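# Load two AA batteries into a remote's battery bay

## Task

Seat both AA batteries in the open battery compartment of the remote control, each with correct polarity and pressed fully home against its spring contact. The remote may be moved. It counts only if the batteries stay in place once the robot lets go, and nothing the robot is touching at the end may sag more than about a fingernail's width when released.

## Robot and tools

Robot: two xArm7 arms, left_arm and right_arm, each with seven revolute joints and a parallel two-finger gripper. All positions use one scene frame. Its origin is on the table top between the arms, +z is up, +x points out over the table, and left_arm sits on the +y side. The names left and right refer to the arms, not to image sides. Base roots: left_arm at (+0.058, +0.429, 0) m, quat_wxyz (+1.000, 0, 0, -0.021); right_arm at (-0.035, -0.320, 0) m, quat_wxyz (+0.997, 0, 0, -0.076).

Gripper geometry: fingers extend along the gripper's +z axis and close along its y axis. The reported end_effector_position (link pinch) lies between the pads when shut, roughly 2 cm behind the fingertips; while closing, the tips advance about 10 mm along +z. Fully open pad gap is 0.084 m. Reported hand positions can be off from the truth, more so at long reach.

execute_actions: argument actions is a list holding zero or one item, plus an optional boolean pictures. An empty list sends nothing and returns the state with camera images. An action item is {"rows": [...], "steps": n}, n from 4 to 15 (default 15), each step 1/30 s. rows holds 1 to 15 rows; one row is used per step, and the final row repeats if rows run out. A wait item is {"steps": n} with n up to 300 and no rows; it returns once that many steps have elapsed since the previous result, counting your reply time. Pictures arrive only with an empty list or pictures: true.

Each row is one flat list of 16 numbers covering both arms, even if only one moves: left_arm's seven joint targets then its opening, followed by right_arm's seven joint targets then its opening. Joint values are absolute target angles in radians, the same as printed under Joint positions, not offsets. Column order and ranges for each arm: waist -6.283 to 6.283, shoulder -2.059 to 2.094, upper arm roll -6.283 to 6.283, elbow -0.192 to 3.927, forearm roll -6.283 to 6.283, wrist pitch -1.693 to 3.142, wrist roll -6.283 to 6.283. A target more than 0.010 rad beyond an end, and further out than the last reported angle, makes the whole call refused (nothing sent). True ends may differ from the listed ones by up to 0.010 rad; overshooting targets are clipped and reported as "joint sent to its limit". Opening is a command from -1 (closed) to +1 (fully open), absolute.

Motion limits: joint targets change at most 3.14 rad/s, with 0.16 s to accelerate, and all joints of an arm are timed to arrive together. Per step a target is kept within 0.623 rad of the measured angle, and if targets would move the gripper over 70 mm from its measured spot they are scaled back. So large moves take several calls. After your last row, arms keep heading to it while you think or wait, until they settle or a step is HELD.

Timing: each result is captured 4 steps before the action ends; those last steps run during your reply, and the next action starts after.

Result lines: the state line gives for each arm end_effector_position (m), end_effector_quat_wxyz, and linear/angular velocities. Joint positions and Joint velocities list per arm the seven joints (rad, rad/s) then the pad gap (m, m/s). grip_measured is the measured opening on the -1..1 command scale. Joint torques are total drive output, with offsets and noise, nonzero even in free air. "joint command not followed" means a clearance check altered or blocked some joint targets; the rest of the row still ran. HELD marks steps where your row was partly or wholly not sent. MOTOR HOT appears from 65 °C; at 80 °C an OVER-TEMPERATURE FAULT brakes that arm until it cools. A TORQUE FAULT (load limits in N m: waist 47, shoulder 47, upper arm roll 28.2, elbow 28.2, forearm roll 28.2, wrist pitch 18.8, wrist roll 18.8, held weight included) stops the arm, backs the joint off, pauses 10 s and drops the rest of the call.

Gripping: to hold something, command an opening clearly below grip_measured; the bigger the gap, the harder the squeeze (about 24 N per pad max for objects up to ~6 cm). Fast closing can press harder. Sending the read grip_measured back still exerts some grip, weaker for wide parts. Brief tugs on held parts or pushes on loose objects may happen.

Cameras: cam_head_left, cam_head_right, cam_left_wrist, cam_right_wrist, each 504x504, pinhole with radial distortion; calibration (K, D, T_world_to_cam) is provided and may be slightly off. Wrist camera poses follow the joint readings. zoom_image takes camera (one of those names) and region [x0, y0, x1, y1] in that camera's latest image pixels, origin top-left, at most 504 by 504; it moves nothing. read_manual with optional section "licences" returns URDF licence text only. finished_scene takes scene, the number of the current scene, ends it irreversibly and reports success. Replying without a tool call ends everything.

Avoid: dropping or knocking anything off the table, slamming or hard pushing, arm-to-arm collisions (can end the scene), leaving batteries held only by the gripper, and leaving a touched object that would sag on release. Prefer smooth, efficient motions.

Each tool is called after "Emit:" as name(argument=value, ...) on one line, values as JSON.

## Session

Emit:
execute_actions(actions=[])

Scene clock: 0.00 s of 5800.00 s.
left_arm: end_effector_position=(+0.4550, +0.4116, +0.2486) grip_measured=+1.00 end_effector_quat_wxyz=(-0.000, +1.000, -0.023, -0.003) end_effector_velocity=(-0.000, -0.000, -0.000) end_effector_angular_velocity=(-0.001, +0.000, +0.001) | right_arm: end_effector_position=(+0.0651, +0.1485, +0.2671) grip_measured=+1.00 end_effector_quat_wxyz=(-0.431, +0.665, -0.359, +0.493) end_effector_velocity=(-0.000, +0.000, -0.000) end_effector_angular_velocity=(+0.000, +0.001, +0.001)
Joint positions: left_arm=[-0.002 -0.252  0.     0.915  0.001  1.173  0.002  0.084] | right_arm=[ 0.228 -1.433  1.526  0.778  0.024  0.632  2.7    0.084]
Joint velocities: left_arm=[ 0.001 -0.    -0.    -0.    -0.001  0.     0.    -0.   ] | right_arm=[ 0.001  0.     0.     0.     0.001  0.    -0.    -0.   ]
Joint torques (N m, as the arm reports them, + toward a larger angle): no reading
Motor temperatures (°C, as the motors report them): left_arm=[35 34 39 34 40 35 39] | right_arm=[36 38 38 38 40 40 42]

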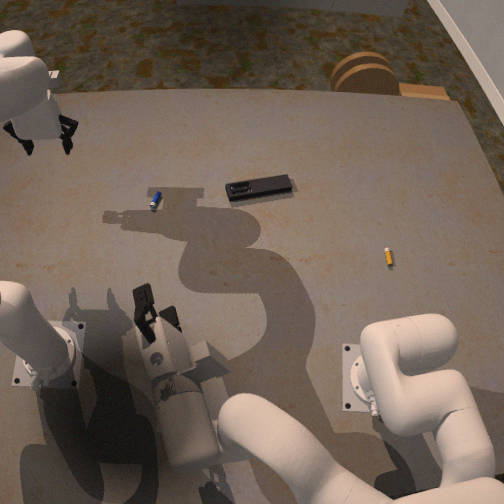

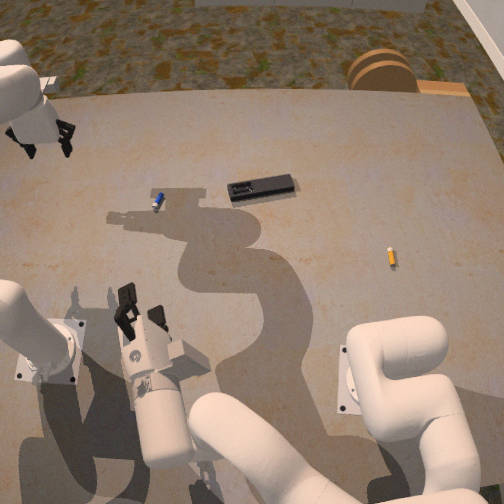

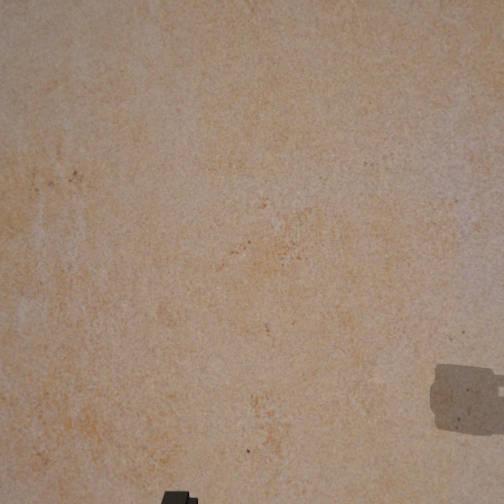

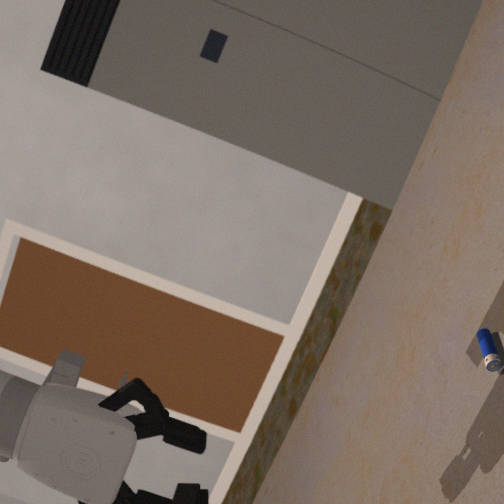

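Emit:
zoom_image(camera="cam_head_left", region=[215, 165, 305, 215])

Emit:
zoom_image(camera="cam_head_right", region=[215, 165, 305, 215])

Emit:
zoom_image(camera="cam_head_left", region=[135, 180, 180, 220])

Emit:
zoom_image(camera="cam_head_left", region=[365, 235, 410, 280])

Region (215, 165, 305, 215) of cam_head_left's 504x504 image, scaled by 5.600, with more detail than that image has.

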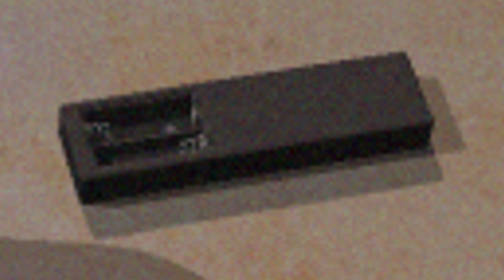

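Region (215, 165, 305, 215) of cam_head_right's 504x504 image, scaled by 5.600, with more detail than that image has.

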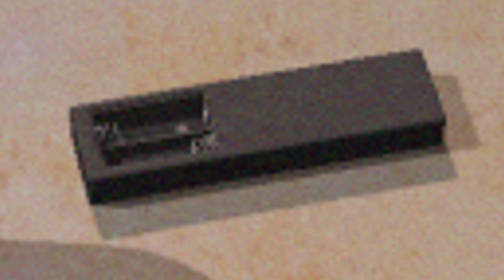

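Region (135, 180, 180, 220) of cam_head_left's 504x504 image, scaled by 11.200, with more detail than that image has.

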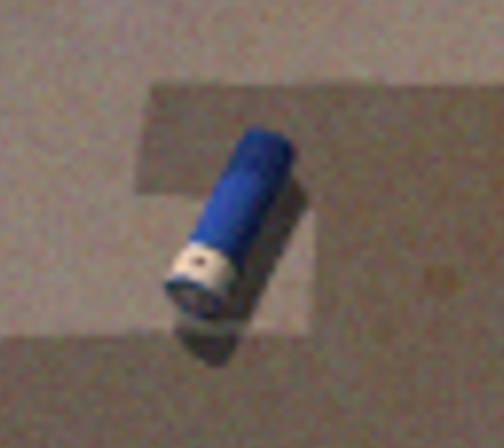

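Region (365, 235, 410, 280) of cam_head_left's 504x504 image, scaled by 11.200, with more detail than that image has.

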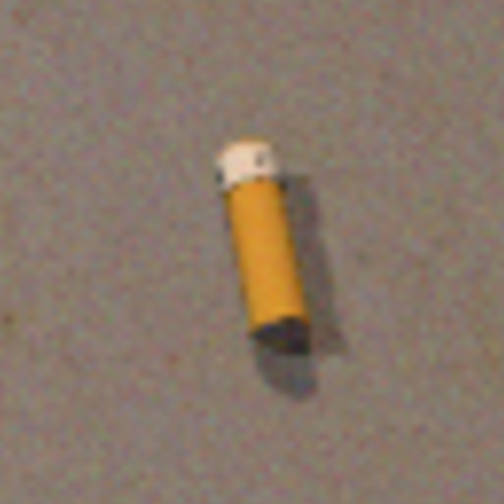

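Emit:
execute_actions(actions=[{"rows":[[-0.4548,0.1321,0,1.0420,0,0.9099,-0.037,1, -0.126,-0.3742,0,0.5094,0,0.8836,-0.228,1]],"steps":15}])

Emit:
execute_actions(actions=[{"steps":40}], pictures=true)

Scene clock: 3.13 s of 5800.00 s.
left_arm: end_effector_position=(+0.4894, +0.2588, +0.1798) grip_measured=+1.00 end_effector_quat_wxyz=(-0.000, +0.985, -0.173, -0.001) end_effector_velocity=(-0.016, -0.542, -0.260) end_effector_angular_velocity=(-0.001, +0.010, -1.004) | right_arm: end_effector_position=(+0.2044, +0.0336, +0.3065) grip_measured=+1.00 end_effector_quat_wxyz=(-0.265, +0.680, -0.506, +0.461) end_effector_velocity=(+0.399, -0.448, +0.011) end_effector_angular_velocity=(-0.145, +1.272, -0.879)
Joint positions: left_arm=[-0.332  0.029 -0.001  1.008  0.     0.981 -0.026  0.084] | right_arm=[ 0.089 -1.147  1.239  0.674  0.014  0.73   2.412  0.084]
Joint velocities: left_arm=[-1.075  0.909 -0.023  0.288 -0.004 -0.612 -0.092 -0.   ] | right_arm=[-0.4    1.031 -1.035 -0.307 -0.026  0.278 -1.021 -0.   ]
Joint torques (N m, as the arm reports them, + toward a larger angle): left_arm=[ -1.87 -16.23  -0.06  10.61   0.65  -0.63   0.12] | right_arm=[  1.31   7.42 -19.26   5.86  -0.14  -1.25  -0.46]
Motor temperatures (°C, as the motors report them): left_arm=[35 35 39 35 40 35 39] | right_arm=[36 38 39 38 40 40 42]
Steps of this call (steps 1 to 83: nothing new was sent; steps 84 to 94: the first 11 steps of this action). Readings (joint positions):
84: left_arm=[-0.002 -0.252 0.000 0.915 0.001 1.173 0.002] | right_arm=[0.228 -1.433 1.525 0.778 0.024 0.632 2.699]
85: left_arm=[-0.009 -0.246 0.002 0.918 0.001 1.168 0.002] | right_arm=[0.225 -1.426 1.520 0.776 0.023 0.635 2.690]
87: left_arm=[-0.069 -0.196 0.010 0.939 0.001 1.130 -0.004] | right_arm=[0.197 -1.371 1.470 0.759 0.021 0.656 2.634]
91: left_arm=[-0.224 -0.063 0.000 0.978 0.001 1.043 -0.017] | right_arm=[0.132 -1.247 1.340 0.706 0.017 0.701 2.512]
94: the state above

Scene clock: 4.47 s of 5800.00 s.
left_arm: end_effector_position=(+0.4838, +0.1977, +0.1500) grip_measured=+1.00 end_effector_quat_wxyz=(-0.000, +0.974, -0.228, +0.000) end_effector_velocity=(+0.001, +0.000, +0.001) end_effector_angular_velocity=(-0.001, -0.002, +0.002) | right_arm: end_effector_position=(+0.2840, -0.4105, +0.1505) grip_measured=+1.00 end_effector_quat_wxyz=(+0.001, +0.999, -0.041, +0.001) end_effector_velocity=(-0.006, -0.008, -0.006) end_effector_angular_velocity=(+0.014, +0.016, +0.812)
Joint positions: left_arm=[-0.455  0.132  0.     1.042  0.     0.91  -0.037  0.084] | right_arm=[-0.125 -0.375  0.002  0.51   0.     0.883 -0.193  0.084]
Joint velocities: left_arm=[ 0.001  0.     0.     0.003  0.     0.    -0.001 -0.   ] | right_arm=[-0.005  0.012 -0.029 -0.005 -0.001  0.002 -0.844 -0.   ]
Joint torques (N m, as the arm reports them, + toward a larger angle): left_arm=[ -1.66 -17.16   0.27  10.9    0.65  -1.07   0.18] | right_arm=[  0.43 -10.3    0.59  11.3    0.53  -1.84   1.22]
Motor temperatures (°C, as the motors report them): left_arm=[36 35 39 35 40 35 39] | right_arm=[36 38 39 38 40 40 42]
Kept back: nothing.
Steps of this call (steps 1 to 4: the last 4 steps of your previous action; steps 5 to 40: the robot went on to your last target). Readings (joint positions):
1: left_arm=[-0.368 0.059 -0.001 1.018 0.000 0.961 -0.029] | right_arm=[0.076 -1.112 1.204 0.664 0.014 0.739 2.377]
2: left_arm=[-0.403 0.089 -0.002 1.027 0.000 0.941 -0.032] | right_arm=[0.064 -1.077 1.168 0.655 0.013 0.748 2.342]
4: left_arm=[-0.450 0.128 -0.008 1.037 -0.000 0.917 -0.036] | right_arm=[0.041 -1.004 1.095 0.638 0.011 0.764 2.269]
8: left_arm=[-0.454 0.131 0.001 1.042 0.000 0.911 -0.037] | right_arm=[0.001 -0.855 0.941 0.607 0.009 0.793 2.116]
40: the state above
camera_calibration (this result's frames):
cam_left_wrist: T_world_to_cam=[[-0.435846, -0.900009, 0.00470191, 0.419167], [-0.899988, 0.43578, -0.0108106, 0.421184], [0.00768065, -0.00894344, -0.999931, 0.278707], [0, 0, 0, 1]] pos_world=[0.559612, 0.196203, 0.28127]
cam_right_wrist: T_world_to_cam=[[-0.0981133, -0.995045, 0.0160704, -0.352644], [-0.995094, 0.0978864, -0.0143466, 0.391945], [0.0127025, -0.0173991, -0.999768, 0.272759], [0, 0, 0, 1]] pos_world=[0.351958, -0.384517, 0.283986]

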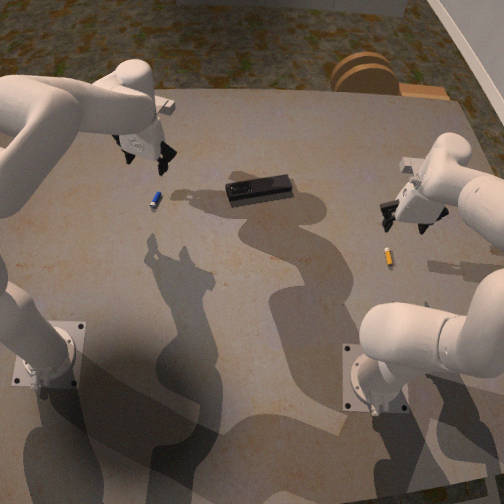

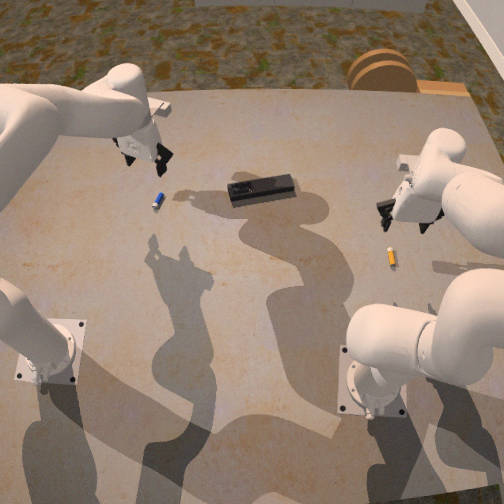

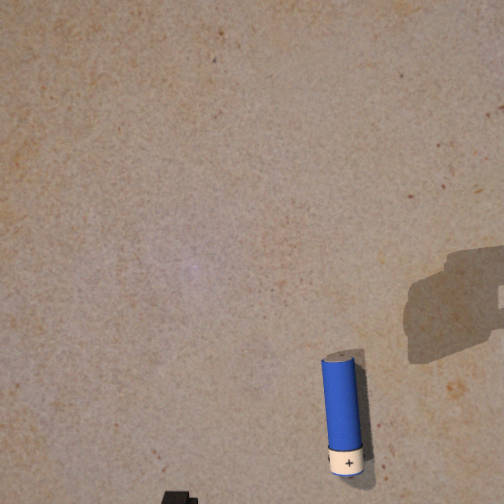

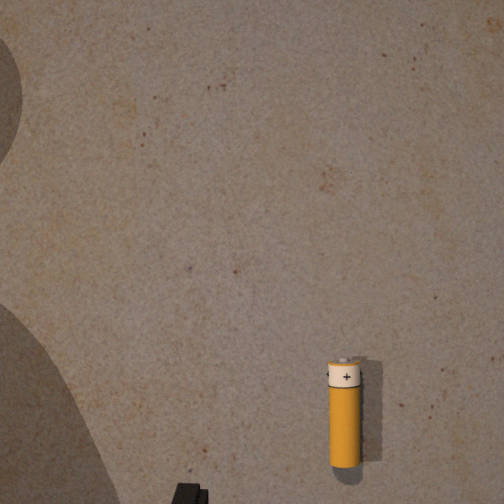

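Emit:
execute_actions(actions=[{"rows":[[-0.8226,0.4992,0,1.4137,0,0.9145,0,1, -0.163,-0.1778,0,0.4056,0,0.5834,-0.265,1]],"steps":15}])

Emit:
execute_actions(actions=[{"steps":15}], pictures=true)

Scene clock: 6.00 s of 5800.00 s.
left_arm: end_effector_position=(+0.4534, +0.0270, +0.1127) grip_measured=+1.00 end_effector_quat_wxyz=(+0.000, +0.924, -0.383, +0.000) end_effector_velocity=(-0.232, -0.547, -0.164) end_effector_angular_velocity=(+0.008, +0.020, -1.066) | right_arm: end_effector_position=(+0.2750, -0.4214, +0.0681) grip_measured=+1.00 end_effector_quat_wxyz=(-0.001, +1.000, -0.026, -0.004) end_effector_velocity=(+0.077, -0.022, +0.055) end_effector_angular_velocity=(-0.073, -0.218, +0.015)
Joint positions: left_arm=[-0.75   0.427 -0.001  1.34  -0.     0.913 -0.007  0.084] | right_arm=[-0.163 -0.176 -0.     0.403 -0.     0.586 -0.265  0.084]
Joint velocities: left_arm=[-0.957  0.948 -0.016  0.942 -0.001  0.014  0.095 -0.   ] | right_arm=[ 0.001 -0.05   0.008  0.102  0.    -0.078 -0.006  0.   ]
Joint torques (N m, as the arm reports them, + toward a larger angle): left_arm=[ -2.52 -22.44  -0.62  10.1    0.73  -0.87   0.11] | right_arm=[  0.37 -11.18  -0.1    9.53   0.38  -1.43  -0.28]
Motor temperatures (°C, as the motors report them): left_arm=[36 35 40 36 40 35 39] | right_arm=[36 38 39 39 40 40 42]
Steps of this call (steps 1 to 30: the robot went on to your last target; steps 31 to 35: nothing new was sent; steps 36 to 46: the first 11 steps of this action). Readings (joint positions):
36: left_arm=[-0.455 0.133 0.000 1.043 0.000 0.910 -0.037] | right_arm=[-0.126 -0.374 0.000 0.509 -0.000 0.883 -0.228]
37: left_arm=[-0.462 0.139 0.003 1.050 0.000 0.911 -0.036] | right_arm=[-0.127 -0.370 0.000 0.507 0.000 0.873 -0.229]
39: left_arm=[-0.516 0.197 0.013 1.113 0.000 0.911 -0.030] | right_arm=[-0.135 -0.328 0.001 0.488 0.000 0.801 -0.238]
43: left_arm=[-0.653 0.331 -0.000 1.244 -0.000 0.912 -0.017] | right_arm=[-0.161 -0.187 -0.001 0.406 -0.000 0.610 -0.262]
46: the state above

Scene clock: 6.50 s of 5800.00 s.
left_arm: end_effector_position=(+0.4348, -0.0133, +0.1002) grip_measured=+1.00 end_effector_quat_wxyz=(+0.000, +0.908, -0.419, -0.000) end_effector_velocity=(-0.013, -0.010, -0.003) end_effector_angular_velocity=(-0.001, +0.008, -0.027) | right_arm: end_effector_position=(+0.2777, -0.4222, +0.0701) grip_measured=+1.00 end_effector_quat_wxyz=(+0.000, +1.000, -0.025, +0.000) end_effector_velocity=(-0.000, -0.000, -0.001) end_effector_angular_velocity=(+0.001, +0.001, -0.001)
Joint positions: left_arm=[-0.822  0.498 -0.     1.413 -0.     0.915 -0.     0.084] | right_arm=[-0.163 -0.178  0.     0.406 -0.     0.583 -0.265  0.084]
Joint velocities: left_arm=[-0.014  0.007 -0.014  0.002 -0.    -0.     0.001 -0.   ] | right_arm=[-0.001  0.002 -0.     0.     0.001 -0.001 -0.     0.   ]
Joint torques (N m, as the arm reports them, + toward a larger angle): left_arm=[  0.12 -23.02   1.08  11.07   0.78  -0.89   0.21] | right_arm=[  0.31 -11.03  -0.09   9.53   0.53  -1.82  -0.33]
Motor temperatures (°C, as the motors report them): left_arm=[36 35 40 36 40 35 39] | right_arm=[36 38 39 39 40 40 42]
Kept back: nothing.
Steps of this call (steps 1 to 4: the last 4 steps of your previous action; steps 5 to 15: the robot went on to your last target). Readings (joint positions):
1: left_arm=[-0.781 0.458 -0.002 1.371 -0.000 0.914 -0.004] | right_arm=[-0.163 -0.177 -0.000 0.406 -0.000 0.585 -0.265]
2: left_arm=[-0.806 0.482 -0.005 1.394 -0.000 0.914 -0.002] | right_arm=[-0.163 -0.179 0.000 0.407 -0.000 0.584 -0.265]
4: left_arm=[-0.828 0.501 -0.012 1.408 -0.000 0.915 -0.000] | right_arm=[-0.163 -0.179 0.000 0.408 0.000 0.583 -0.265]
8: left_arm=[-0.820 0.497 0.005 1.413 0.000 0.915 -0.000] | right_arm=[-0.163 -0.179 0.000 0.406 -0.000 0.584 -0.265]
15: the state above
camera_calibration (this result's frames):
cam_left_wrist: T_world_to_cam=[[-0.755027, -0.655675, 0.0049303, 0.350149], [-0.655685, 0.754956, -0.010897, 0.366545], [0.00342272, -0.0114602, -0.999928, 0.229271], [0, 0, 0, 1]] pos_world=[0.503925, -0.0445141, 0.231523]
cam_right_wrist: T_world_to_cam=[[-0.0660009, -0.997705, 0.0151406, -0.373539], [-0.997743, 0.0658006, -0.0133684, 0.372737], [0.0123415, -0.0159887, -0.999796, 0.192959], [0, 0, 0, 1]] pos_world=[0.34486, -0.394123, 0.203558]

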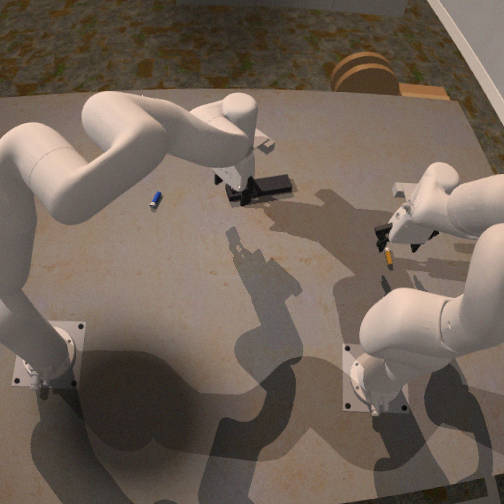

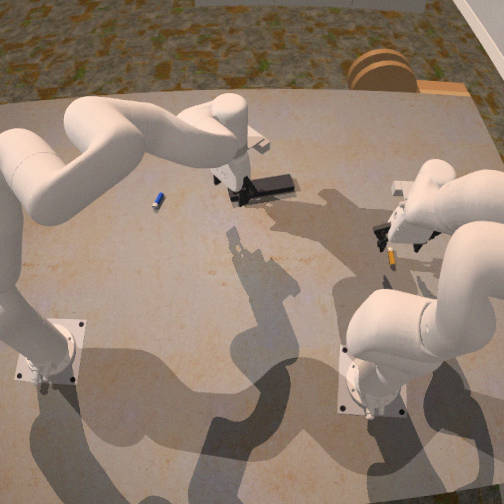

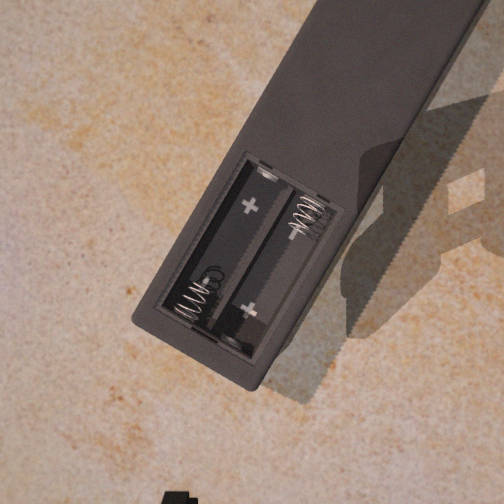

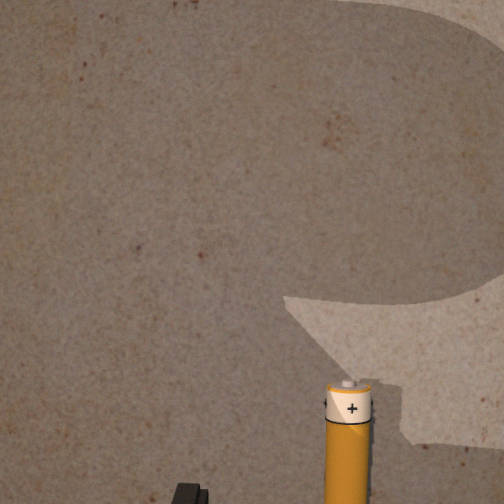

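Emit:
zoom_image(camera="cam_left_wrist", region=[120, 130, 380, 400])

Emit:
zoom_image(camera="cam_right_wrist", region=[150, 350, 450, 504])

Region (120, 130, 380, 400) of cam_left_wrist's 504x504 image, scaled by 1.867, with more detail than that image has; it fills the left 485 columns of this view, and the rest is white.

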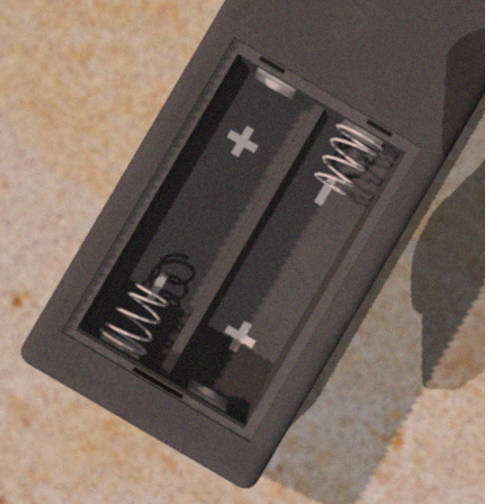

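Region (150, 350, 450, 504) of cam_right_wrist's 504x504 image, scaled by 1.680, with more detail than that image has; it fills the top 259 rows of this view, and the rest is white.

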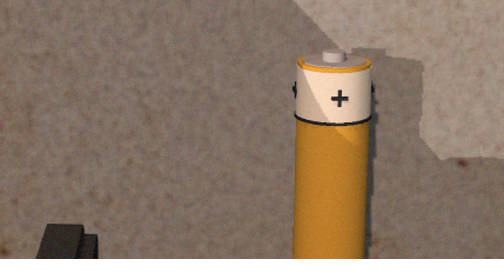

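Emit:
execute_actions(actions=[{"rows":[[-0.4743,0.2723,0,0.9668,0,0.6945,-0.126,1, -0.163,-0.0025,0,0.3859,0,0.3884,-0.265,1]],"steps":15}])

Emit:
execute_actions(actions=[{"steps":12}], pictures=true)

Scene clock: 14.10 s of 5800.00 s.
left_arm: end_effector_position=(+0.4799, +0.1485, +0.0768) grip_measured=+1.00 end_effector_quat_wxyz=(-0.000, +0.971, -0.241, +0.000) end_effector_velocity=(+0.033, +0.573, -0.087) end_effector_angular_velocity=(+0.008, +0.010, +1.322) | right_arm: end_effector_position=(+0.2773, -0.4221, +0.0208) grip_measured=+1.00 end_effector_quat_wxyz=(-0.000, +1.000, -0.025, -0.001) end_effector_velocity=(+0.040, -0.014, +0.028) end_effector_angular_velocity=(-0.035, -0.108, -0.005)
Joint positions: left_arm=[-0.547  0.32   0.002  1.062  0.     0.741 -0.099  0.084] | right_arm=[-0.163 -0.002  0.     0.386 -0.     0.389 -0.265  0.084]
Joint velocities: left_arm=[ 0.968 -0.628  0.009 -1.235  0.    -0.594 -0.344 -0.   ] | right_arm=[-0.001 -0.038 -0.003  0.049  0.001 -0.026  0.001  0.   ]
Joint torques (N m, as the arm reports them, + toward a larger angle): left_arm=[ -4.67 -18.46  -0.76   9.89   0.66  -0.57   0.02] | right_arm=[  0.52 -11.77  -0.31   7.02   0.39  -1.67  -0.39]
Motor temperatures (°C, as the motors report them): left_arm=[36 35 40 37 40 35 39] | right_arm=[36 38 39 39 40 40 42]
Steps of this call (steps 1 to 15: the robot went on to your last target; steps 16 to 90: nothing new was sent; then 4.23 s passed at rest; steps 91 to 101: the first 11 steps of this action). Readings (joint positions):
91: left_arm=[-0.822 0.499 -0.000 1.413 0.000 0.914 -0.000] | right_arm=[-0.163 -0.177 -0.000 0.406 -0.000 0.583 -0.265]
92: left_arm=[-0.817 0.495 -0.002 1.406 -0.000 0.909 -0.003] | right_arm=[-0.163 -0.171 -0.000 0.405 0.000 0.573 -0.265]
94: left_arm=[-0.774 0.463 -0.012 1.343 -0.000 0.876 -0.021] | right_arm=[-0.163 -0.113 -0.000 0.402 0.000 0.503 -0.265]
98: left_arm=[-0.643 0.383 0.003 1.185 0.000 0.801 -0.065] | right_arm=[-0.163 -0.001 0.000 0.380 -0.000 0.397 -0.265]
101: the state above

Scene clock: 14.50 s of 5800.00 s.
left_arm: end_effector_position=(+0.4781, +0.1875, +0.0703) grip_measured=+1.00 end_effector_quat_wxyz=(+0.000, +0.981, -0.196, +0.000) end_effector_velocity=(+0.012, +0.031, -0.004) end_effector_angular_velocity=(+0.015, +0.005, +0.065) | right_arm: end_effector_position=(+0.2777, -0.4222, +0.0211) grip_measured=+1.00 end_effector_quat_wxyz=(+0.000, +1.000, -0.025, +0.000) end_effector_velocity=(-0.001, +0.000, -0.001) end_effector_angular_velocity=(+0.001, +0.002, -0.000)
Joint positions: left_arm=[-0.477  0.273 -0.002  0.968  0.     0.694 -0.126  0.084] | right_arm=[-0.163 -0.003 -0.     0.386  0.     0.388 -0.265  0.084]
Joint velocities: left_arm=[ 0.025  0.001  0.041 -0.01  -0.     0.001 -0.    -0.   ] | right_arm=[-0.     0.002  0.    -0.    -0.    -0.     0.    -0.   ]
Joint torques (N m, as the arm reports them, + toward a larger angle): left_arm=[ -2.72 -18.38  -0.6    9.87   0.68  -0.95   0.16] | right_arm=[  0.45 -12.77  -0.36   8.     0.48  -1.81  -0.33]
Motor temperatures (°C, as the motors report them): left_arm=[36 35 40 37 40 35 39] | right_arm=[36 38 39 39 40 40 42]
Kept back: nothing.
Steps of this call (steps 1 to 4: the last 4 steps of your previous action; steps 5 to 12: the robot went on to your last target). Readings (joint positions):
1: left_arm=[-0.515 0.300 0.003 1.022 0.000 0.723 -0.110] | right_arm=[-0.163 -0.003 -0.000 0.387 0.000 0.389 -0.265]
2: left_arm=[-0.491 0.285 0.006 0.991 -0.000 0.709 -0.118] | right_arm=[-0.163 -0.004 -0.000 0.387 0.000 0.388 -0.265]
4: left_arm=[-0.471 0.274 0.010 0.967 -0.000 0.698 -0.125] | right_arm=[-0.163 -0.004 -0.000 0.387 0.000 0.388 -0.265]
8: left_arm=[-0.478 0.273 -0.006 0.969 0.000 0.694 -0.126] | right_arm=[-0.163 -0.003 -0.000 0.386 0.000 0.388 -0.265]
12: the state above
camera_calibration (this result's frames):
cam_left_wrist: T_world_to_cam=[[-0.376508, -0.926398, 0.00541262, 0.38437], [-0.926373, 0.37643, -0.011574, 0.443469], [0.00868462, -0.00937179, -0.999918, 0.198534], [0, 0, 0, 1]] pos_world=[0.553812, 0.191005, 0.20157]
cam_right_wrist: T_world_to_cam=[[-0.0660451, -0.997702, 0.0151408, -0.372799], [-0.99774, 0.0658446, -0.0133801, 0.3721], [0.0123524, -0.0159903, -0.999796, 0.143949], [0, 0, 0, 1]] pos_world=[0.344859, -0.394141, 0.154543]

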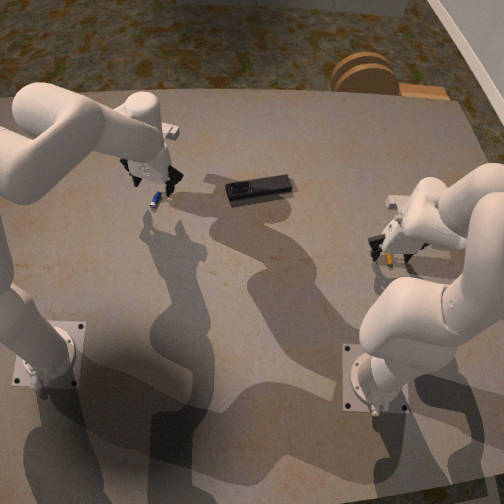

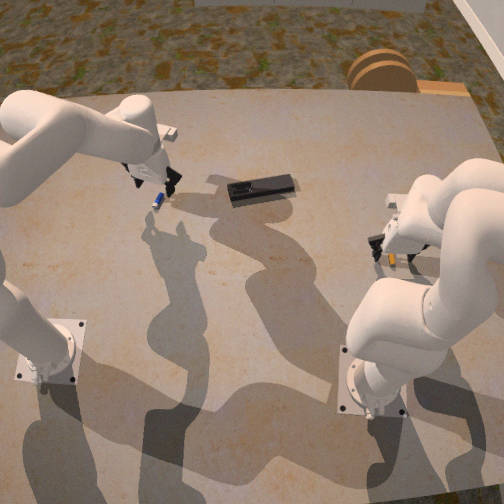

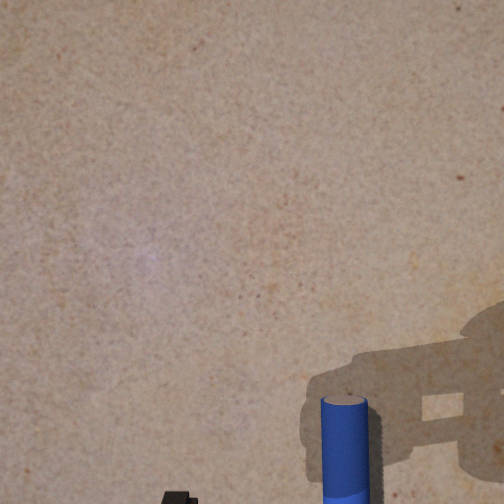

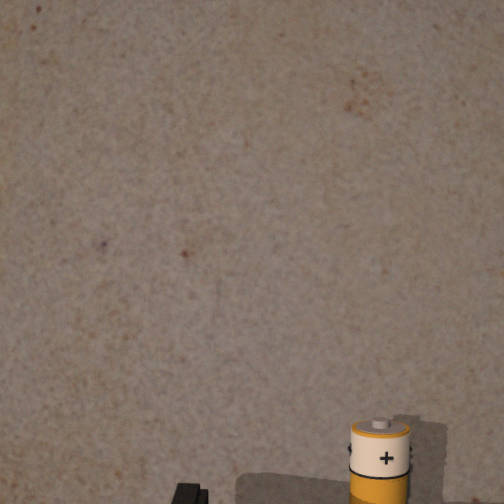

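Emit:
execute_actions(actions=[{"rows":[[-0.472,0.30,0,0.955,0,0.655,-0.124,1, -0.163,-0.0025,0,0.3859,0,0.3884,-0.265,0.5],[-0.472,0.32,0,0.95,0,0.63,-0.124,1, -0.163,-0.0025,0,0.3859,0,0.3884,-0.265,0.2],[-0.472,0.34,0,0.945,0,0.605,-0.124,1, -0.163,-0.0025,0,0.3859,0,0.3884,-0.265,-0.1],[-0.472,0.3704,0,0.9361,0,0.5657,-0.124,1, -0.163,-0.0025,0,0.3859,0,0.3884,-0.265,-0.4],[-0.472,0.3704,0,0.9361,0,0.5657,-0.124,1, -0.163,-0.0025,0,0.3859,0,0.3884,-0.265,-0.55],[-0.472,0.3704,0,0.9361,0,0.5657,-0.124,1, -0.163,-0.0025,0,0.3859,0,0.3884,-0.265,-0.6],[-0.472,0.3704,0,0.9361,0,0.5657,-0.124,1, -0.163,-0.0025,0,0.3859,0,0.3884,-0.265,-0.6],[-0.472,0.3704,0,0.9361,0,0.5657,-0.124,1, -0.163,-0.0025,0,0.3859,0,0.3884,-0.265,-0.6],[-0.472,0.3704,0,0.9361,0,0.5657,-0.124,1, -0.163,-0.0025,0,0.3859,0,0.3884,-0.265,-0.6],[-0.472,0.3704,0,0.9361,0,0.5657,-0.124,1, -0.163,-0.0025,0,0.3859,0,0.3884,-0.265,-0.7],[-0.472,0.3704,0,0.9361,0,0.5657,-0.124,1, -0.163,-0.0025,0,0.3859,0,0.3884,-0.265,-0.8],[-0.472,0.3704,0,0.9361,0,0.5657,-0.124,1, -0.163,-0.0025,0,0.3859,0,0.3884,-0.265,-0.9]],"steps":15}])

Emit:
execute_actions(actions=[{"steps":8}], pictures=true)

Scene clock: 15.60 s of 5800.00 s.
left_arm: end_effector_position=(+0.4750, +0.1931, +0.0211) grip_measured=+1.00 end_effector_quat_wxyz=(-0.000, +0.981, -0.194, -0.001) end_effector_velocity=(+0.057, -0.036, +0.064) end_effector_angular_velocity=(-0.093, -0.162, -0.006) | right_arm: end_effector_position=(+0.2776, -0.4222, +0.0210) grip_measured=-0.53 end_effector_quat_wxyz=(-0.000, +1.000, -0.025, -0.000) end_effector_velocity=(+0.000, +0.000, +0.000) end_effector_angular_velocity=(-0.000, +0.000, +0.001)
Joint positions: left_arm=[-0.472  0.372  0.     0.935 -0.     0.566 -0.124  0.084] | right_arm=[-0.163 -0.002  0.     0.386  0.     0.388 -0.265  0.021]
Joint velocities: left_arm=[-0.002 -0.07  -0.004  0.086  0.001 -0.03  -0.     0.   ] | right_arm=[ 0.001 -0.    -0.     0.    -0.     0.    -0.    -0.188]
Joint torques (N m, as the arm reports them, + toward a larger angle): left_arm=[ -1.96 -16.97   0.17   8.38   0.49  -0.61   0.26] | right_arm=[  0.46 -12.84  -0.28   7.96   0.39  -1.82  -0.33]
Motor temperatures (°C, as the motors report them): left_arm=[36 35 40 37 40 35 39] | right_arm=[36 38 39 39 40 40 42]
Steps of this call (steps 1 to 22: the robot went on to your last target; steps 23 to 33: the first 11 steps of this action). Readings (joint positions):
23: left_arm=[-0.474 0.273 -0.000 0.967 -0.000 0.694 -0.126] | right_arm=[-0.163 -0.003 0.000 0.386 -0.000 0.388 -0.265]
24: left_arm=[-0.474 0.277 -0.000 0.965 0.000 0.684 -0.126] | right_arm=[-0.163 -0.003 -0.000 0.386 0.000 0.388 -0.265]
26: left_arm=[-0.473 0.308 -0.000 0.958 0.000 0.638 -0.124] | right_arm=[-0.163 -0.002 -0.000 0.386 0.000 0.388 -0.265]
30: left_arm=[-0.472 0.375 0.000 0.929 -0.000 0.572 -0.124] | right_arm=[-0.163 -0.002 -0.000 0.386 -0.000 0.388 -0.265]
33: the state above

Scene clock: 15.87 s of 5800.00 s.
left_arm: end_effector_position=(+0.4759, +0.1926, +0.0223) grip_measured=+1.00 end_effector_quat_wxyz=(+0.000, +0.981, -0.194, +0.000) end_effector_velocity=(-0.002, +0.001, -0.003) end_effector_angular_velocity=(+0.002, +0.006, +0.003) | right_arm: end_effector_position=(+0.2776, -0.4222, +0.0210) grip_measured=-0.69 end_effector_quat_wxyz=(+0.000, +1.000, -0.025, +0.000) end_effector_velocity=(+0.000, +0.000, +0.000) end_effector_angular_velocity=(+0.000, -0.001, -0.001)
Joint positions: left_arm=[-0.472  0.37   0.     0.936 -0.     0.566 -0.124  0.084] | right_arm=[-0.163 -0.003 -0.     0.386 -0.     0.388 -0.265  0.014]
Joint velocities: left_arm=[ 0.     0.004  0.    -0.002 -0.002  0.    -0.001  0.   ] | right_arm=[ 0.001  0.     0.     0.001  0.001 -0.     0.001  0.   ]
Joint torques (N m, as the arm reports them, + toward a larger angle): left_arm=[ -2.12 -18.86   0.17   9.39   0.64  -0.98  -0.04] | right_arm=[  0.55 -12.64  -0.35   7.92   0.43  -1.79  -0.32]
Motor temperatures (°C, as the motors report them): left_arm=[36 35 40 37 40 35 39] | right_arm=[36 38 39 39 40 40 42]
Kept back: nothing.
Steps of this call (steps 1 to 4: the last 4 steps of your previous action; steps 5 to 8: the robot went on to your last target). Readings (joint positions):
1: left_arm=[-0.472 0.370 -0.000 0.937 0.000 0.566 -0.124] | right_arm=[-0.163 -0.002 -0.000 0.386 -0.000 0.388 -0.265]
2: left_arm=[-0.472 0.369 -0.000 0.938 0.000 0.565 -0.124] | right_arm=[-0.163 -0.003 -0.000 0.386 -0.000 0.388 -0.265]
4: left_arm=[-0.472 0.369 -0.000 0.938 0.000 0.565 -0.124] | right_arm=[-0.163 -0.003 -0.000 0.386 -0.000 0.388 -0.265]
8: the state above
camera_calibration (this result's frames):
cam_left_wrist: T_world_to_cam=[[-0.372013, -0.928216, 0.00474787, 0.386785], [-0.928188, 0.371944, -0.0111944, 0.440609], [0.00862489, -0.00857138, -0.999926, 0.150468], [0, 0, 0, 1]] pos_world=[0.551558, 0.196427, 0.153553]
cam_right_wrist: T_world_to_cam=[[-0.0660473, -0.997703, 0.0150746, -0.372779], [-0.997743, 0.0658518, -0.0131183, 0.372021], [0.0120954, -0.015907, -0.9998, 0.143958], [0, 0, 0, 1]] pos_world=[0.344819, -0.394131, 0.15443]

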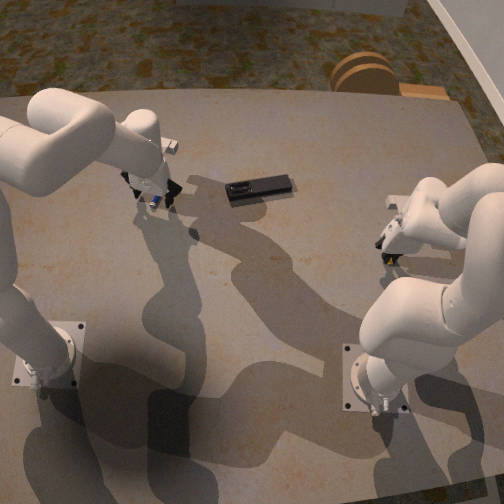

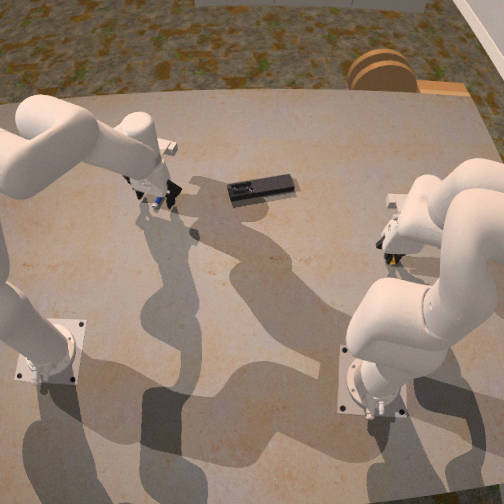

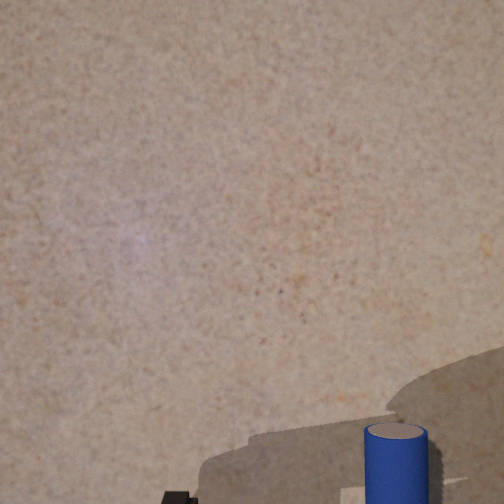

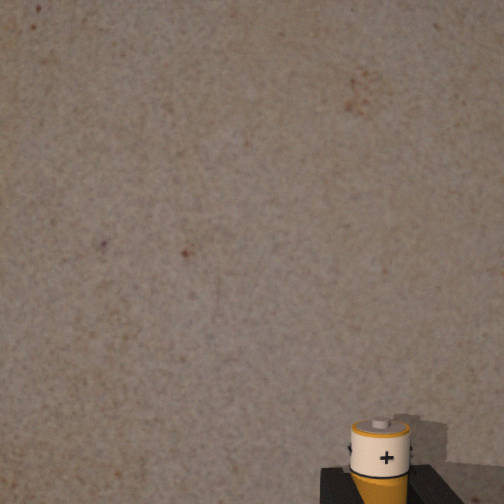

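Emit:
execute_actions(actions=[{"rows":[[-0.472,0.3704,0,0.9361,0,0.5657,-0.124,0.5, -0.163,-0.05,0,0.39,0,0.44,-0.3,-0.9],[-0.472,0.3704,0,0.9361,0,0.5657,-0.124,0.2, -0.163,-0.1,0,0.395,0,0.495,-0.4,-0.9],[-0.472,0.3704,0,0.9361,0,0.5657,-0.124,-0.1, -0.163,-0.14,0,0.40,0,0.54,-0.5,-0.9],[-0.472,0.3704,0,0.9361,0,0.5657,-0.124,-0.4, -0.163,-0.178,0,0.406,0,0.584,-0.6,-0.9],[-0.472,0.3704,0,0.9361,0,0.5657,-0.124,-0.55, -0.163,-0.178,0,0.406,0,0.584,-0.6,-0.9],[-0.472,0.3704,0,0.9361,0,0.5657,-0.124,-0.6, -0.163,-0.178,0,0.406,0,0.584,-0.6,-0.9],[-0.472,0.3704,0,0.9361,0,0.5657,-0.124,-0.6, -0.163,-0.178,0,0.406,0,0.584,-0.6,-0.9],[-0.472,0.3704,0,0.9361,0,0.5657,-0.124,-0.6, -0.163,-0.178,0,0.406,0,0.584,-0.6,-0.9],[-0.472,0.3704,0,0.9361,0,0.5657,-0.124,-0.6, 0.6507,0.5731,0,1.5012,0,0.9281,-1.2559,-0.9],[-0.472,0.3704,0,0.9361,0,0.5657,-0.124,-0.7, 0.6507,0.5731,0,1.5012,0,0.9281,-1.2559,-0.9],[-0.472,0.3704,0,0.9361,0,0.5657,-0.124,-0.8, 0.6507,0.5731,0,1.5012,0,0.9281,-1.2559,-0.9],[-0.472,0.3704,0,0.9361,0,0.5657,-0.124,-0.9, 0.6507,0.5731,0,1.5012,0,0.9281,-1.2559,-0.9]],"steps":15}])

Emit:
execute_actions(actions=[{"rows":[[-0.472,0.3704,0,0.9361,0,0.5657,-0.124,-0.9, 0.6507,0.5731,0,1.5012,0,0.9281,-1.2559,-0.9],[-0.472,0.3704,0,0.9361,0,0.5657,-0.124,-0.9, 0.6507,0.5731,0,1.5012,0,0.9281,-1.2559,-0.9],[-0.472,0.3704,0,0.9361,0,0.5657,-0.124,-0.9, 0.6507,0.5731,0,1.5012,0,0.9281,-1.2559,-0.9],[-0.472,0.27,0,0.965,0,0.695,-0.124,-0.9, 0.6507,0.5731,0,1.5012,0,0.9281,-1.2559,-0.9]],"steps":15}])

Emit:
execute_actions(actions=[{"steps":25}], pictures=true)

Scene clock: 17.10 s of 5800.00 s.
left_arm: end_effector_position=(+0.4767, +0.1926, +0.0228) grip_measured=-0.69 end_effector_quat_wxyz=(+0.000, +0.981, -0.193, +0.001) end_effector_velocity=(-0.000, +0.002, +0.000) end_effector_angular_velocity=(+0.001, +0.003, +0.004) | right_arm: end_effector_position=(+0.2855, -0.4161, +0.0696) grip_measured=-0.69 end_effector_quat_wxyz=(-0.003, +0.986, +0.167, -0.006) end_effector_velocity=(+0.187, +0.234, -0.073) end_effector_angular_velocity=(+0.203, +0.598, +1.746)
Joint positions: left_arm=[-0.472  0.37   0.     0.937  0.     0.565 -0.124  0.014] | right_arm=[-0.134 -0.149 -0.005  0.437  0.     0.6   -0.626  0.014]
Joint velocities: left_arm=[ 0.003 -0.002  0.    -0.001 -0.001  0.004 -0.    -0.002] | right_arm=[ 0.91   0.973 -0.087  0.899  0.003  0.558 -0.924  0.   ]
Joint torques (N m, as the arm reports them, + toward a larger angle): left_arm=[ -2.68 -17.58  -0.34   8.41   0.77  -0.81   0.17] | right_arm=[26.44  4.17 10.75 15.7   0.25 -1.7  -0.81]
Motor temperatures (°C, as the motors report them): left_arm=[36 35 40 37 40 35 39] | right_arm=[36 38 39 39 40 40 42]
Steps of this call (steps 1 to 15: the robot went on to your last target; steps 16 to 26: nothing new was sent; steps 27 to 37: the first 11 steps of this action). Readings (joint positions):
27: left_arm=[-0.472 0.370 0.000 0.936 -0.000 0.566 -0.124] | right_arm=[-0.163 -0.003 0.000 0.386 0.000 0.389 -0.266]
28: left_arm=[-0.472 0.370 -0.000 0.936 0.000 0.566 -0.124] | right_arm=[-0.163 -0.009 0.000 0.386 0.000 0.399 -0.272]
30: left_arm=[-0.472 0.370 -0.000 0.936 0.000 0.566 -0.124] | right_arm=[-0.163 -0.057 0.000 0.388 -0.000 0.453 -0.330]
34: left_arm=[-0.472 0.370 0.000 0.937 0.000 0.566 -0.124] | right_arm=[-0.163 -0.165 -0.000 0.407 0.000 0.564 -0.556]
37: the state above

Scene clock: 17.60 s of 5800.00 s.
left_arm: end_effector_position=(+0.4839, +0.1875, +0.0768) grip_measured=-0.69 end_effector_quat_wxyz=(+0.003, +0.981, -0.194, +0.009) end_effector_velocity=(-0.027, +0.019, -0.019) end_effector_angular_velocity=(+0.052, +0.089, +0.006) | right_arm: end_effector_position=(+0.4425, -0.1929, +0.0651) grip_measured=-0.69 end_effector_quat_wxyz=(-0.018, +0.785, +0.617, -0.042) end_effector_velocity=(+0.279, +0.475, +0.095) end_effector_angular_velocity=(+0.134, -0.303, +1.396)
Joint positions: left_arm=[-0.472  0.264 -0.001  0.973  0.     0.691 -0.124  0.014] | right_arm=[ 0.412  0.362  0.001  1.105 -0.     0.833 -1.073  0.014]
Joint velocities: left_arm=[ 0.002  0.003  0.004 -0.034  0.001  0.067 -0.001 -0.   ] | right_arm=[ 0.797  0.703 -0.012  1.344 -0.     0.315 -0.614 -0.   ]
Joint torques (N m, as the arm reports them, + toward a larger angle): left_arm=[ -1.41 -11.64   0.56   6.19   0.69  -0.31   0.15] | right_arm=[  2.43 -22.05   1.54   9.52   0.55  -1.24  -0.57]
Motor temperatures (°C, as the motors report them): left_arm=[36 35 40 37 40 35 39] | right_arm=[36 38 39 40 40 40 42]
Steps of this call (steps 1 to 4: the last 4 steps of your previous action; steps 5 to 15: the first 11 steps of this action). Readings (joint positions):
5: left_arm=[-0.472 0.370 0.000 0.937 0.000 0.565 -0.124] | right_arm=[0.089 0.076 -0.001 0.662 0.000 0.707 -0.829]
6: left_arm=[-0.472 0.370 0.000 0.937 0.000 0.565 -0.124] | right_arm=[0.131 0.114 -0.001 0.704 0.000 0.724 -0.860]
8: left_arm=[-0.472 0.369 0.000 0.937 0.000 0.566 -0.124] | right_arm=[0.208 0.182 0.001 0.790 -0.000 0.753 -0.917]
12: left_arm=[-0.472 0.296 -0.001 0.953 -0.000 0.669 -0.124] | right_arm=[0.332 0.292 0.002 0.968 -0.000 0.802 -1.011]
15: the state above

Scene clock: 18.43 s of 5800.00 s.
left_arm: end_effector_position=(+0.4789, +0.1909, +0.0704) grip_measured=-0.69 end_effector_quat_wxyz=(-0.000, +0.981, -0.194, -0.000) end_effector_velocity=(-0.001, -0.000, -0.000) end_effector_angular_velocity=(+0.001, +0.001, -0.001) | right_arm: end_effector_position=(+0.4914, -0.0337, +0.0900) grip_measured=-0.69 end_effector_quat_wxyz=(-0.000, +0.640, +0.769, -0.000) end_effector_velocity=(+0.004, -0.005, +0.000) end_effector_angular_velocity=(-0.003, -0.004, -0.007)
Joint positions: left_arm=[-0.472  0.27  -0.     0.965 -0.     0.695 -0.124  0.014] | right_arm=[ 0.65   0.573 -0.     1.501 -0.     0.928 -1.256  0.014]
Joint velocities: left_arm=[-0.001  0.     0.    -0.001  0.     0.    -0.    -0.   ] | right_arm=[-0.003  0.001 -0.006  0.003 -0.001 -0.001 -0.001 -0.   ]
Joint torques (N m, as the arm reports them, + toward a larger angle): left_arm=[ -1.84 -18.2    0.11  10.15   0.54  -1.01   0.16] | right_arm=[  0.47 -26.36  -0.72  11.43   0.51  -1.7   -0.36]
Motor temperatures (°C, as the motors report them): left_arm=[36 35 40 37 40 35 39] | right_arm=[36 38 39 40 40 40 42]
Kept back: nothing.
Steps of this call (steps 1 to 4: the last 4 steps of your previous action; steps 5 to 25: the robot went on to your last target). Readings (joint positions):
1: left_arm=[-0.472 0.265 -0.001 0.970 0.000 0.693 -0.124] | right_arm=[0.438 0.386 0.000 1.149 -0.000 0.844 -1.093]
2: left_arm=[-0.472 0.268 -0.000 0.966 -0.000 0.694 -0.124] | right_arm=[0.465 0.409 0.000 1.194 -0.000 0.854 -1.114]
4: left_arm=[-0.472 0.272 0.000 0.962 -0.000 0.696 -0.124] | right_arm=[0.518 0.456 0.000 1.282 -0.000 0.875 -1.154]
8: left_arm=[-0.472 0.271 -0.000 0.964 -0.000 0.695 -0.124] | right_arm=[0.621 0.546 0.001 1.452 0.000 0.916 -1.232]
25: the state above
camera_calibration (this result's frames):
cam_left_wrist: T_world_to_cam=[[-0.372028, -0.92821, 0.00469556, 0.386097], [-0.928185, 0.371963, -0.0107592, 0.444558], [0.00824019, -0.00836106, -0.999931, 0.198761], [0, 0, 0, 1]] pos_world=[0.554633, 0.194681, 0.201718]
cam_right_wrist: T_world_to_cam=[[0.985921, 0.166542, 0.0149388, -0.449761], [0.166738, -0.985916, -0.0130027, -0.0470293], [0.0125629, 0.0153105, -0.999804, 0.21733], [0, 0, 0, 1]] pos_world=[0.44854, 0.0252096, 0.223395]

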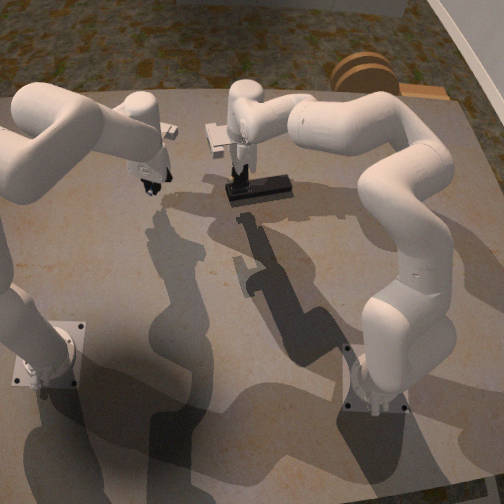

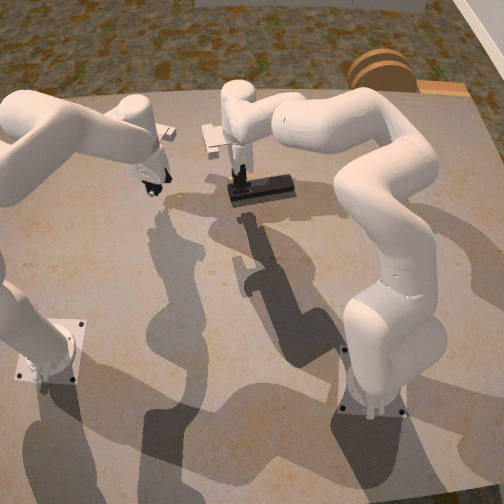

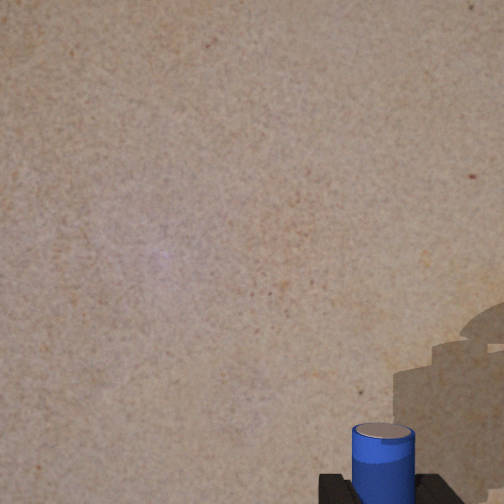

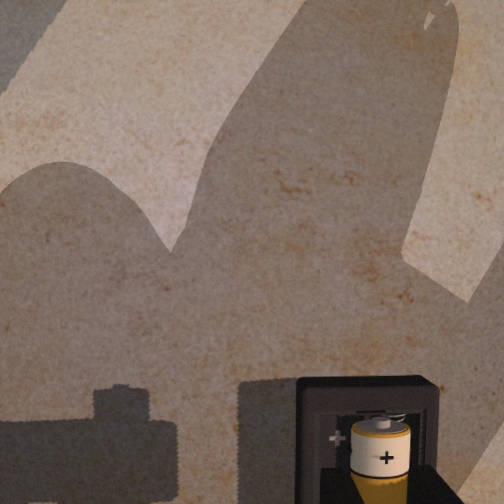

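Emit:
execute_actions(actions=[{"rows":[[-0.472,0.27,0,0.965,0,0.695,-0.124,-0.9, 0.6473,0.6370,0,1.4675,0,0.8305,-1.2593,-0.9]],"steps":15}], pictures=true)

Emit:
zoom_image(camera="cam_head_left", region=[215, 150, 285, 210])

Scene clock: 19.87 s of 5800.00 s.
left_arm: end_effector_position=(+0.4789, +0.1909, +0.0705) grip_measured=-0.69 end_effector_quat_wxyz=(-0.000, +0.981, -0.194, +0.000) end_effector_velocity=(+0.000, -0.000, +0.000) end_effector_angular_velocity=(-0.001, -0.000, +0.003) | right_arm: end_effector_position=(+0.4904, -0.0363, +0.0458) grip_measured=-0.69 end_effector_quat_wxyz=(-0.000, +0.639, +0.769, -0.000) end_effector_velocity=(+0.004, +0.003, +0.008) end_effector_angular_velocity=(+0.008, -0.016, +0.001)
Joint positions: left_arm=[-0.472  0.27   0.     0.965  0.     0.695 -0.124  0.014] | right_arm=[ 0.647  0.637 -0.     1.467 -0.     0.831 -1.259  0.014]
Joint velocities: left_arm=[ 0.    -0.     0.     0.    -0.001 -0.    -0.001 -0.   ] | right_arm=[ 0.001 -0.01   0.     0.005 -0.    -0.003  0.     0.   ]
Joint torques (N m, as the arm reports them, + toward a larger angle): left_arm=[ -1.46 -17.98   0.17   9.89   0.77  -0.95   0.26] | right_arm=[  0.3  -26.33  -0.72  10.7    0.45  -1.66  -0.37]
Motor temperatures (°C, as the motors report them): left_arm=[36 35 40 37 40 35 39] | right_arm=[36 38 39 40 40 40 42]
Steps of this call (steps 1 to 15: the robot went on to your last target; steps 16 to 32: nothing new was sent; steps 33 to 43: the first 11 steps of this action). Readings (joint positions):
33: left_arm=[-0.472 0.270 -0.000 0.965 0.000 0.695 -0.124] | right_arm=[0.651 0.573 0.000 1.501 -0.000 0.927 -1.256]
34: left_arm=[-0.472 0.270 -0.000 0.965 -0.000 0.695 -0.124] | right_arm=[0.650 0.577 0.000 1.500 0.000 0.918 -1.256]
36: left_arm=[-0.472 0.270 0.000 0.965 -0.000 0.695 -0.124] | right_arm=[0.649 0.607 0.000 1.487 0.000 0.863 -1.258]
40: left_arm=[-0.472 0.270 0.000 0.965 -0.000 0.695 -0.124] | right_arm=[0.647 0.640 -0.000 1.465 -0.000 0.832 -1.259]
43: the state above
camera_calibration (this result's frames):
cam_left_wrist: T_world_to_cam=[[-0.372027, -0.92821, 0.00470122, 0.386095], [-0.928185, 0.371962, -0.0108044, 0.444575], [0.00828006, -0.00838312, -0.999931, 0.198766], [0, 0, 0, 1]] pos_world=[0.554639, 0.194679, 0.20174]
cam_right_wrist: T_world_to_cam=[[0.985866, 0.166916, 0.0144162, -0.44764], [0.167103, -0.985856, -0.0128542, -0.0501869], [0.0120667, 0.0150815, -0.999813, 0.173466], [0, 0, 0, 1]] pos_world=[0.447606, 0.0226253, 0.179242]

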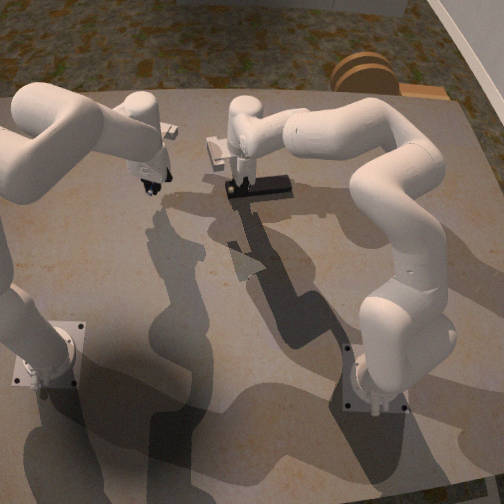

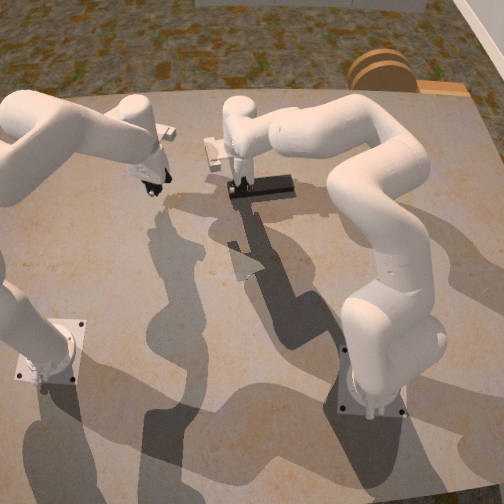

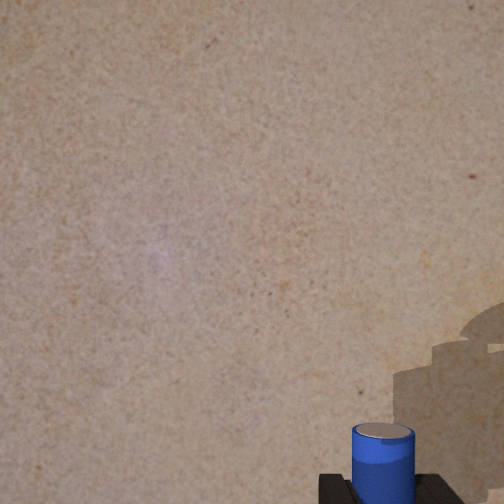

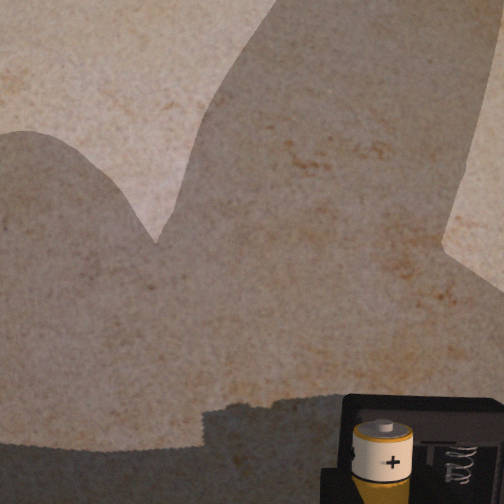

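Region (215, 150, 285, 210) of cam_head_left's 504x504 image, scaled by 7.200, with more detail than that image has; it fills the top 432 rows of this view, and the rest is white.

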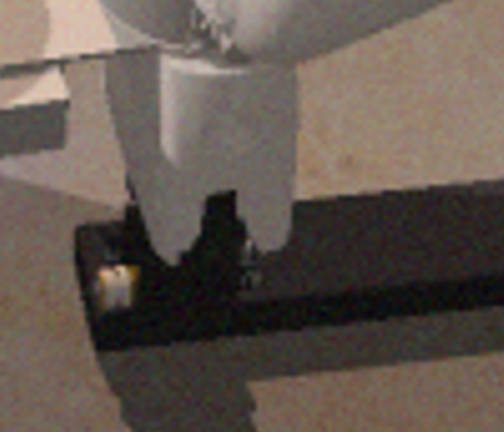

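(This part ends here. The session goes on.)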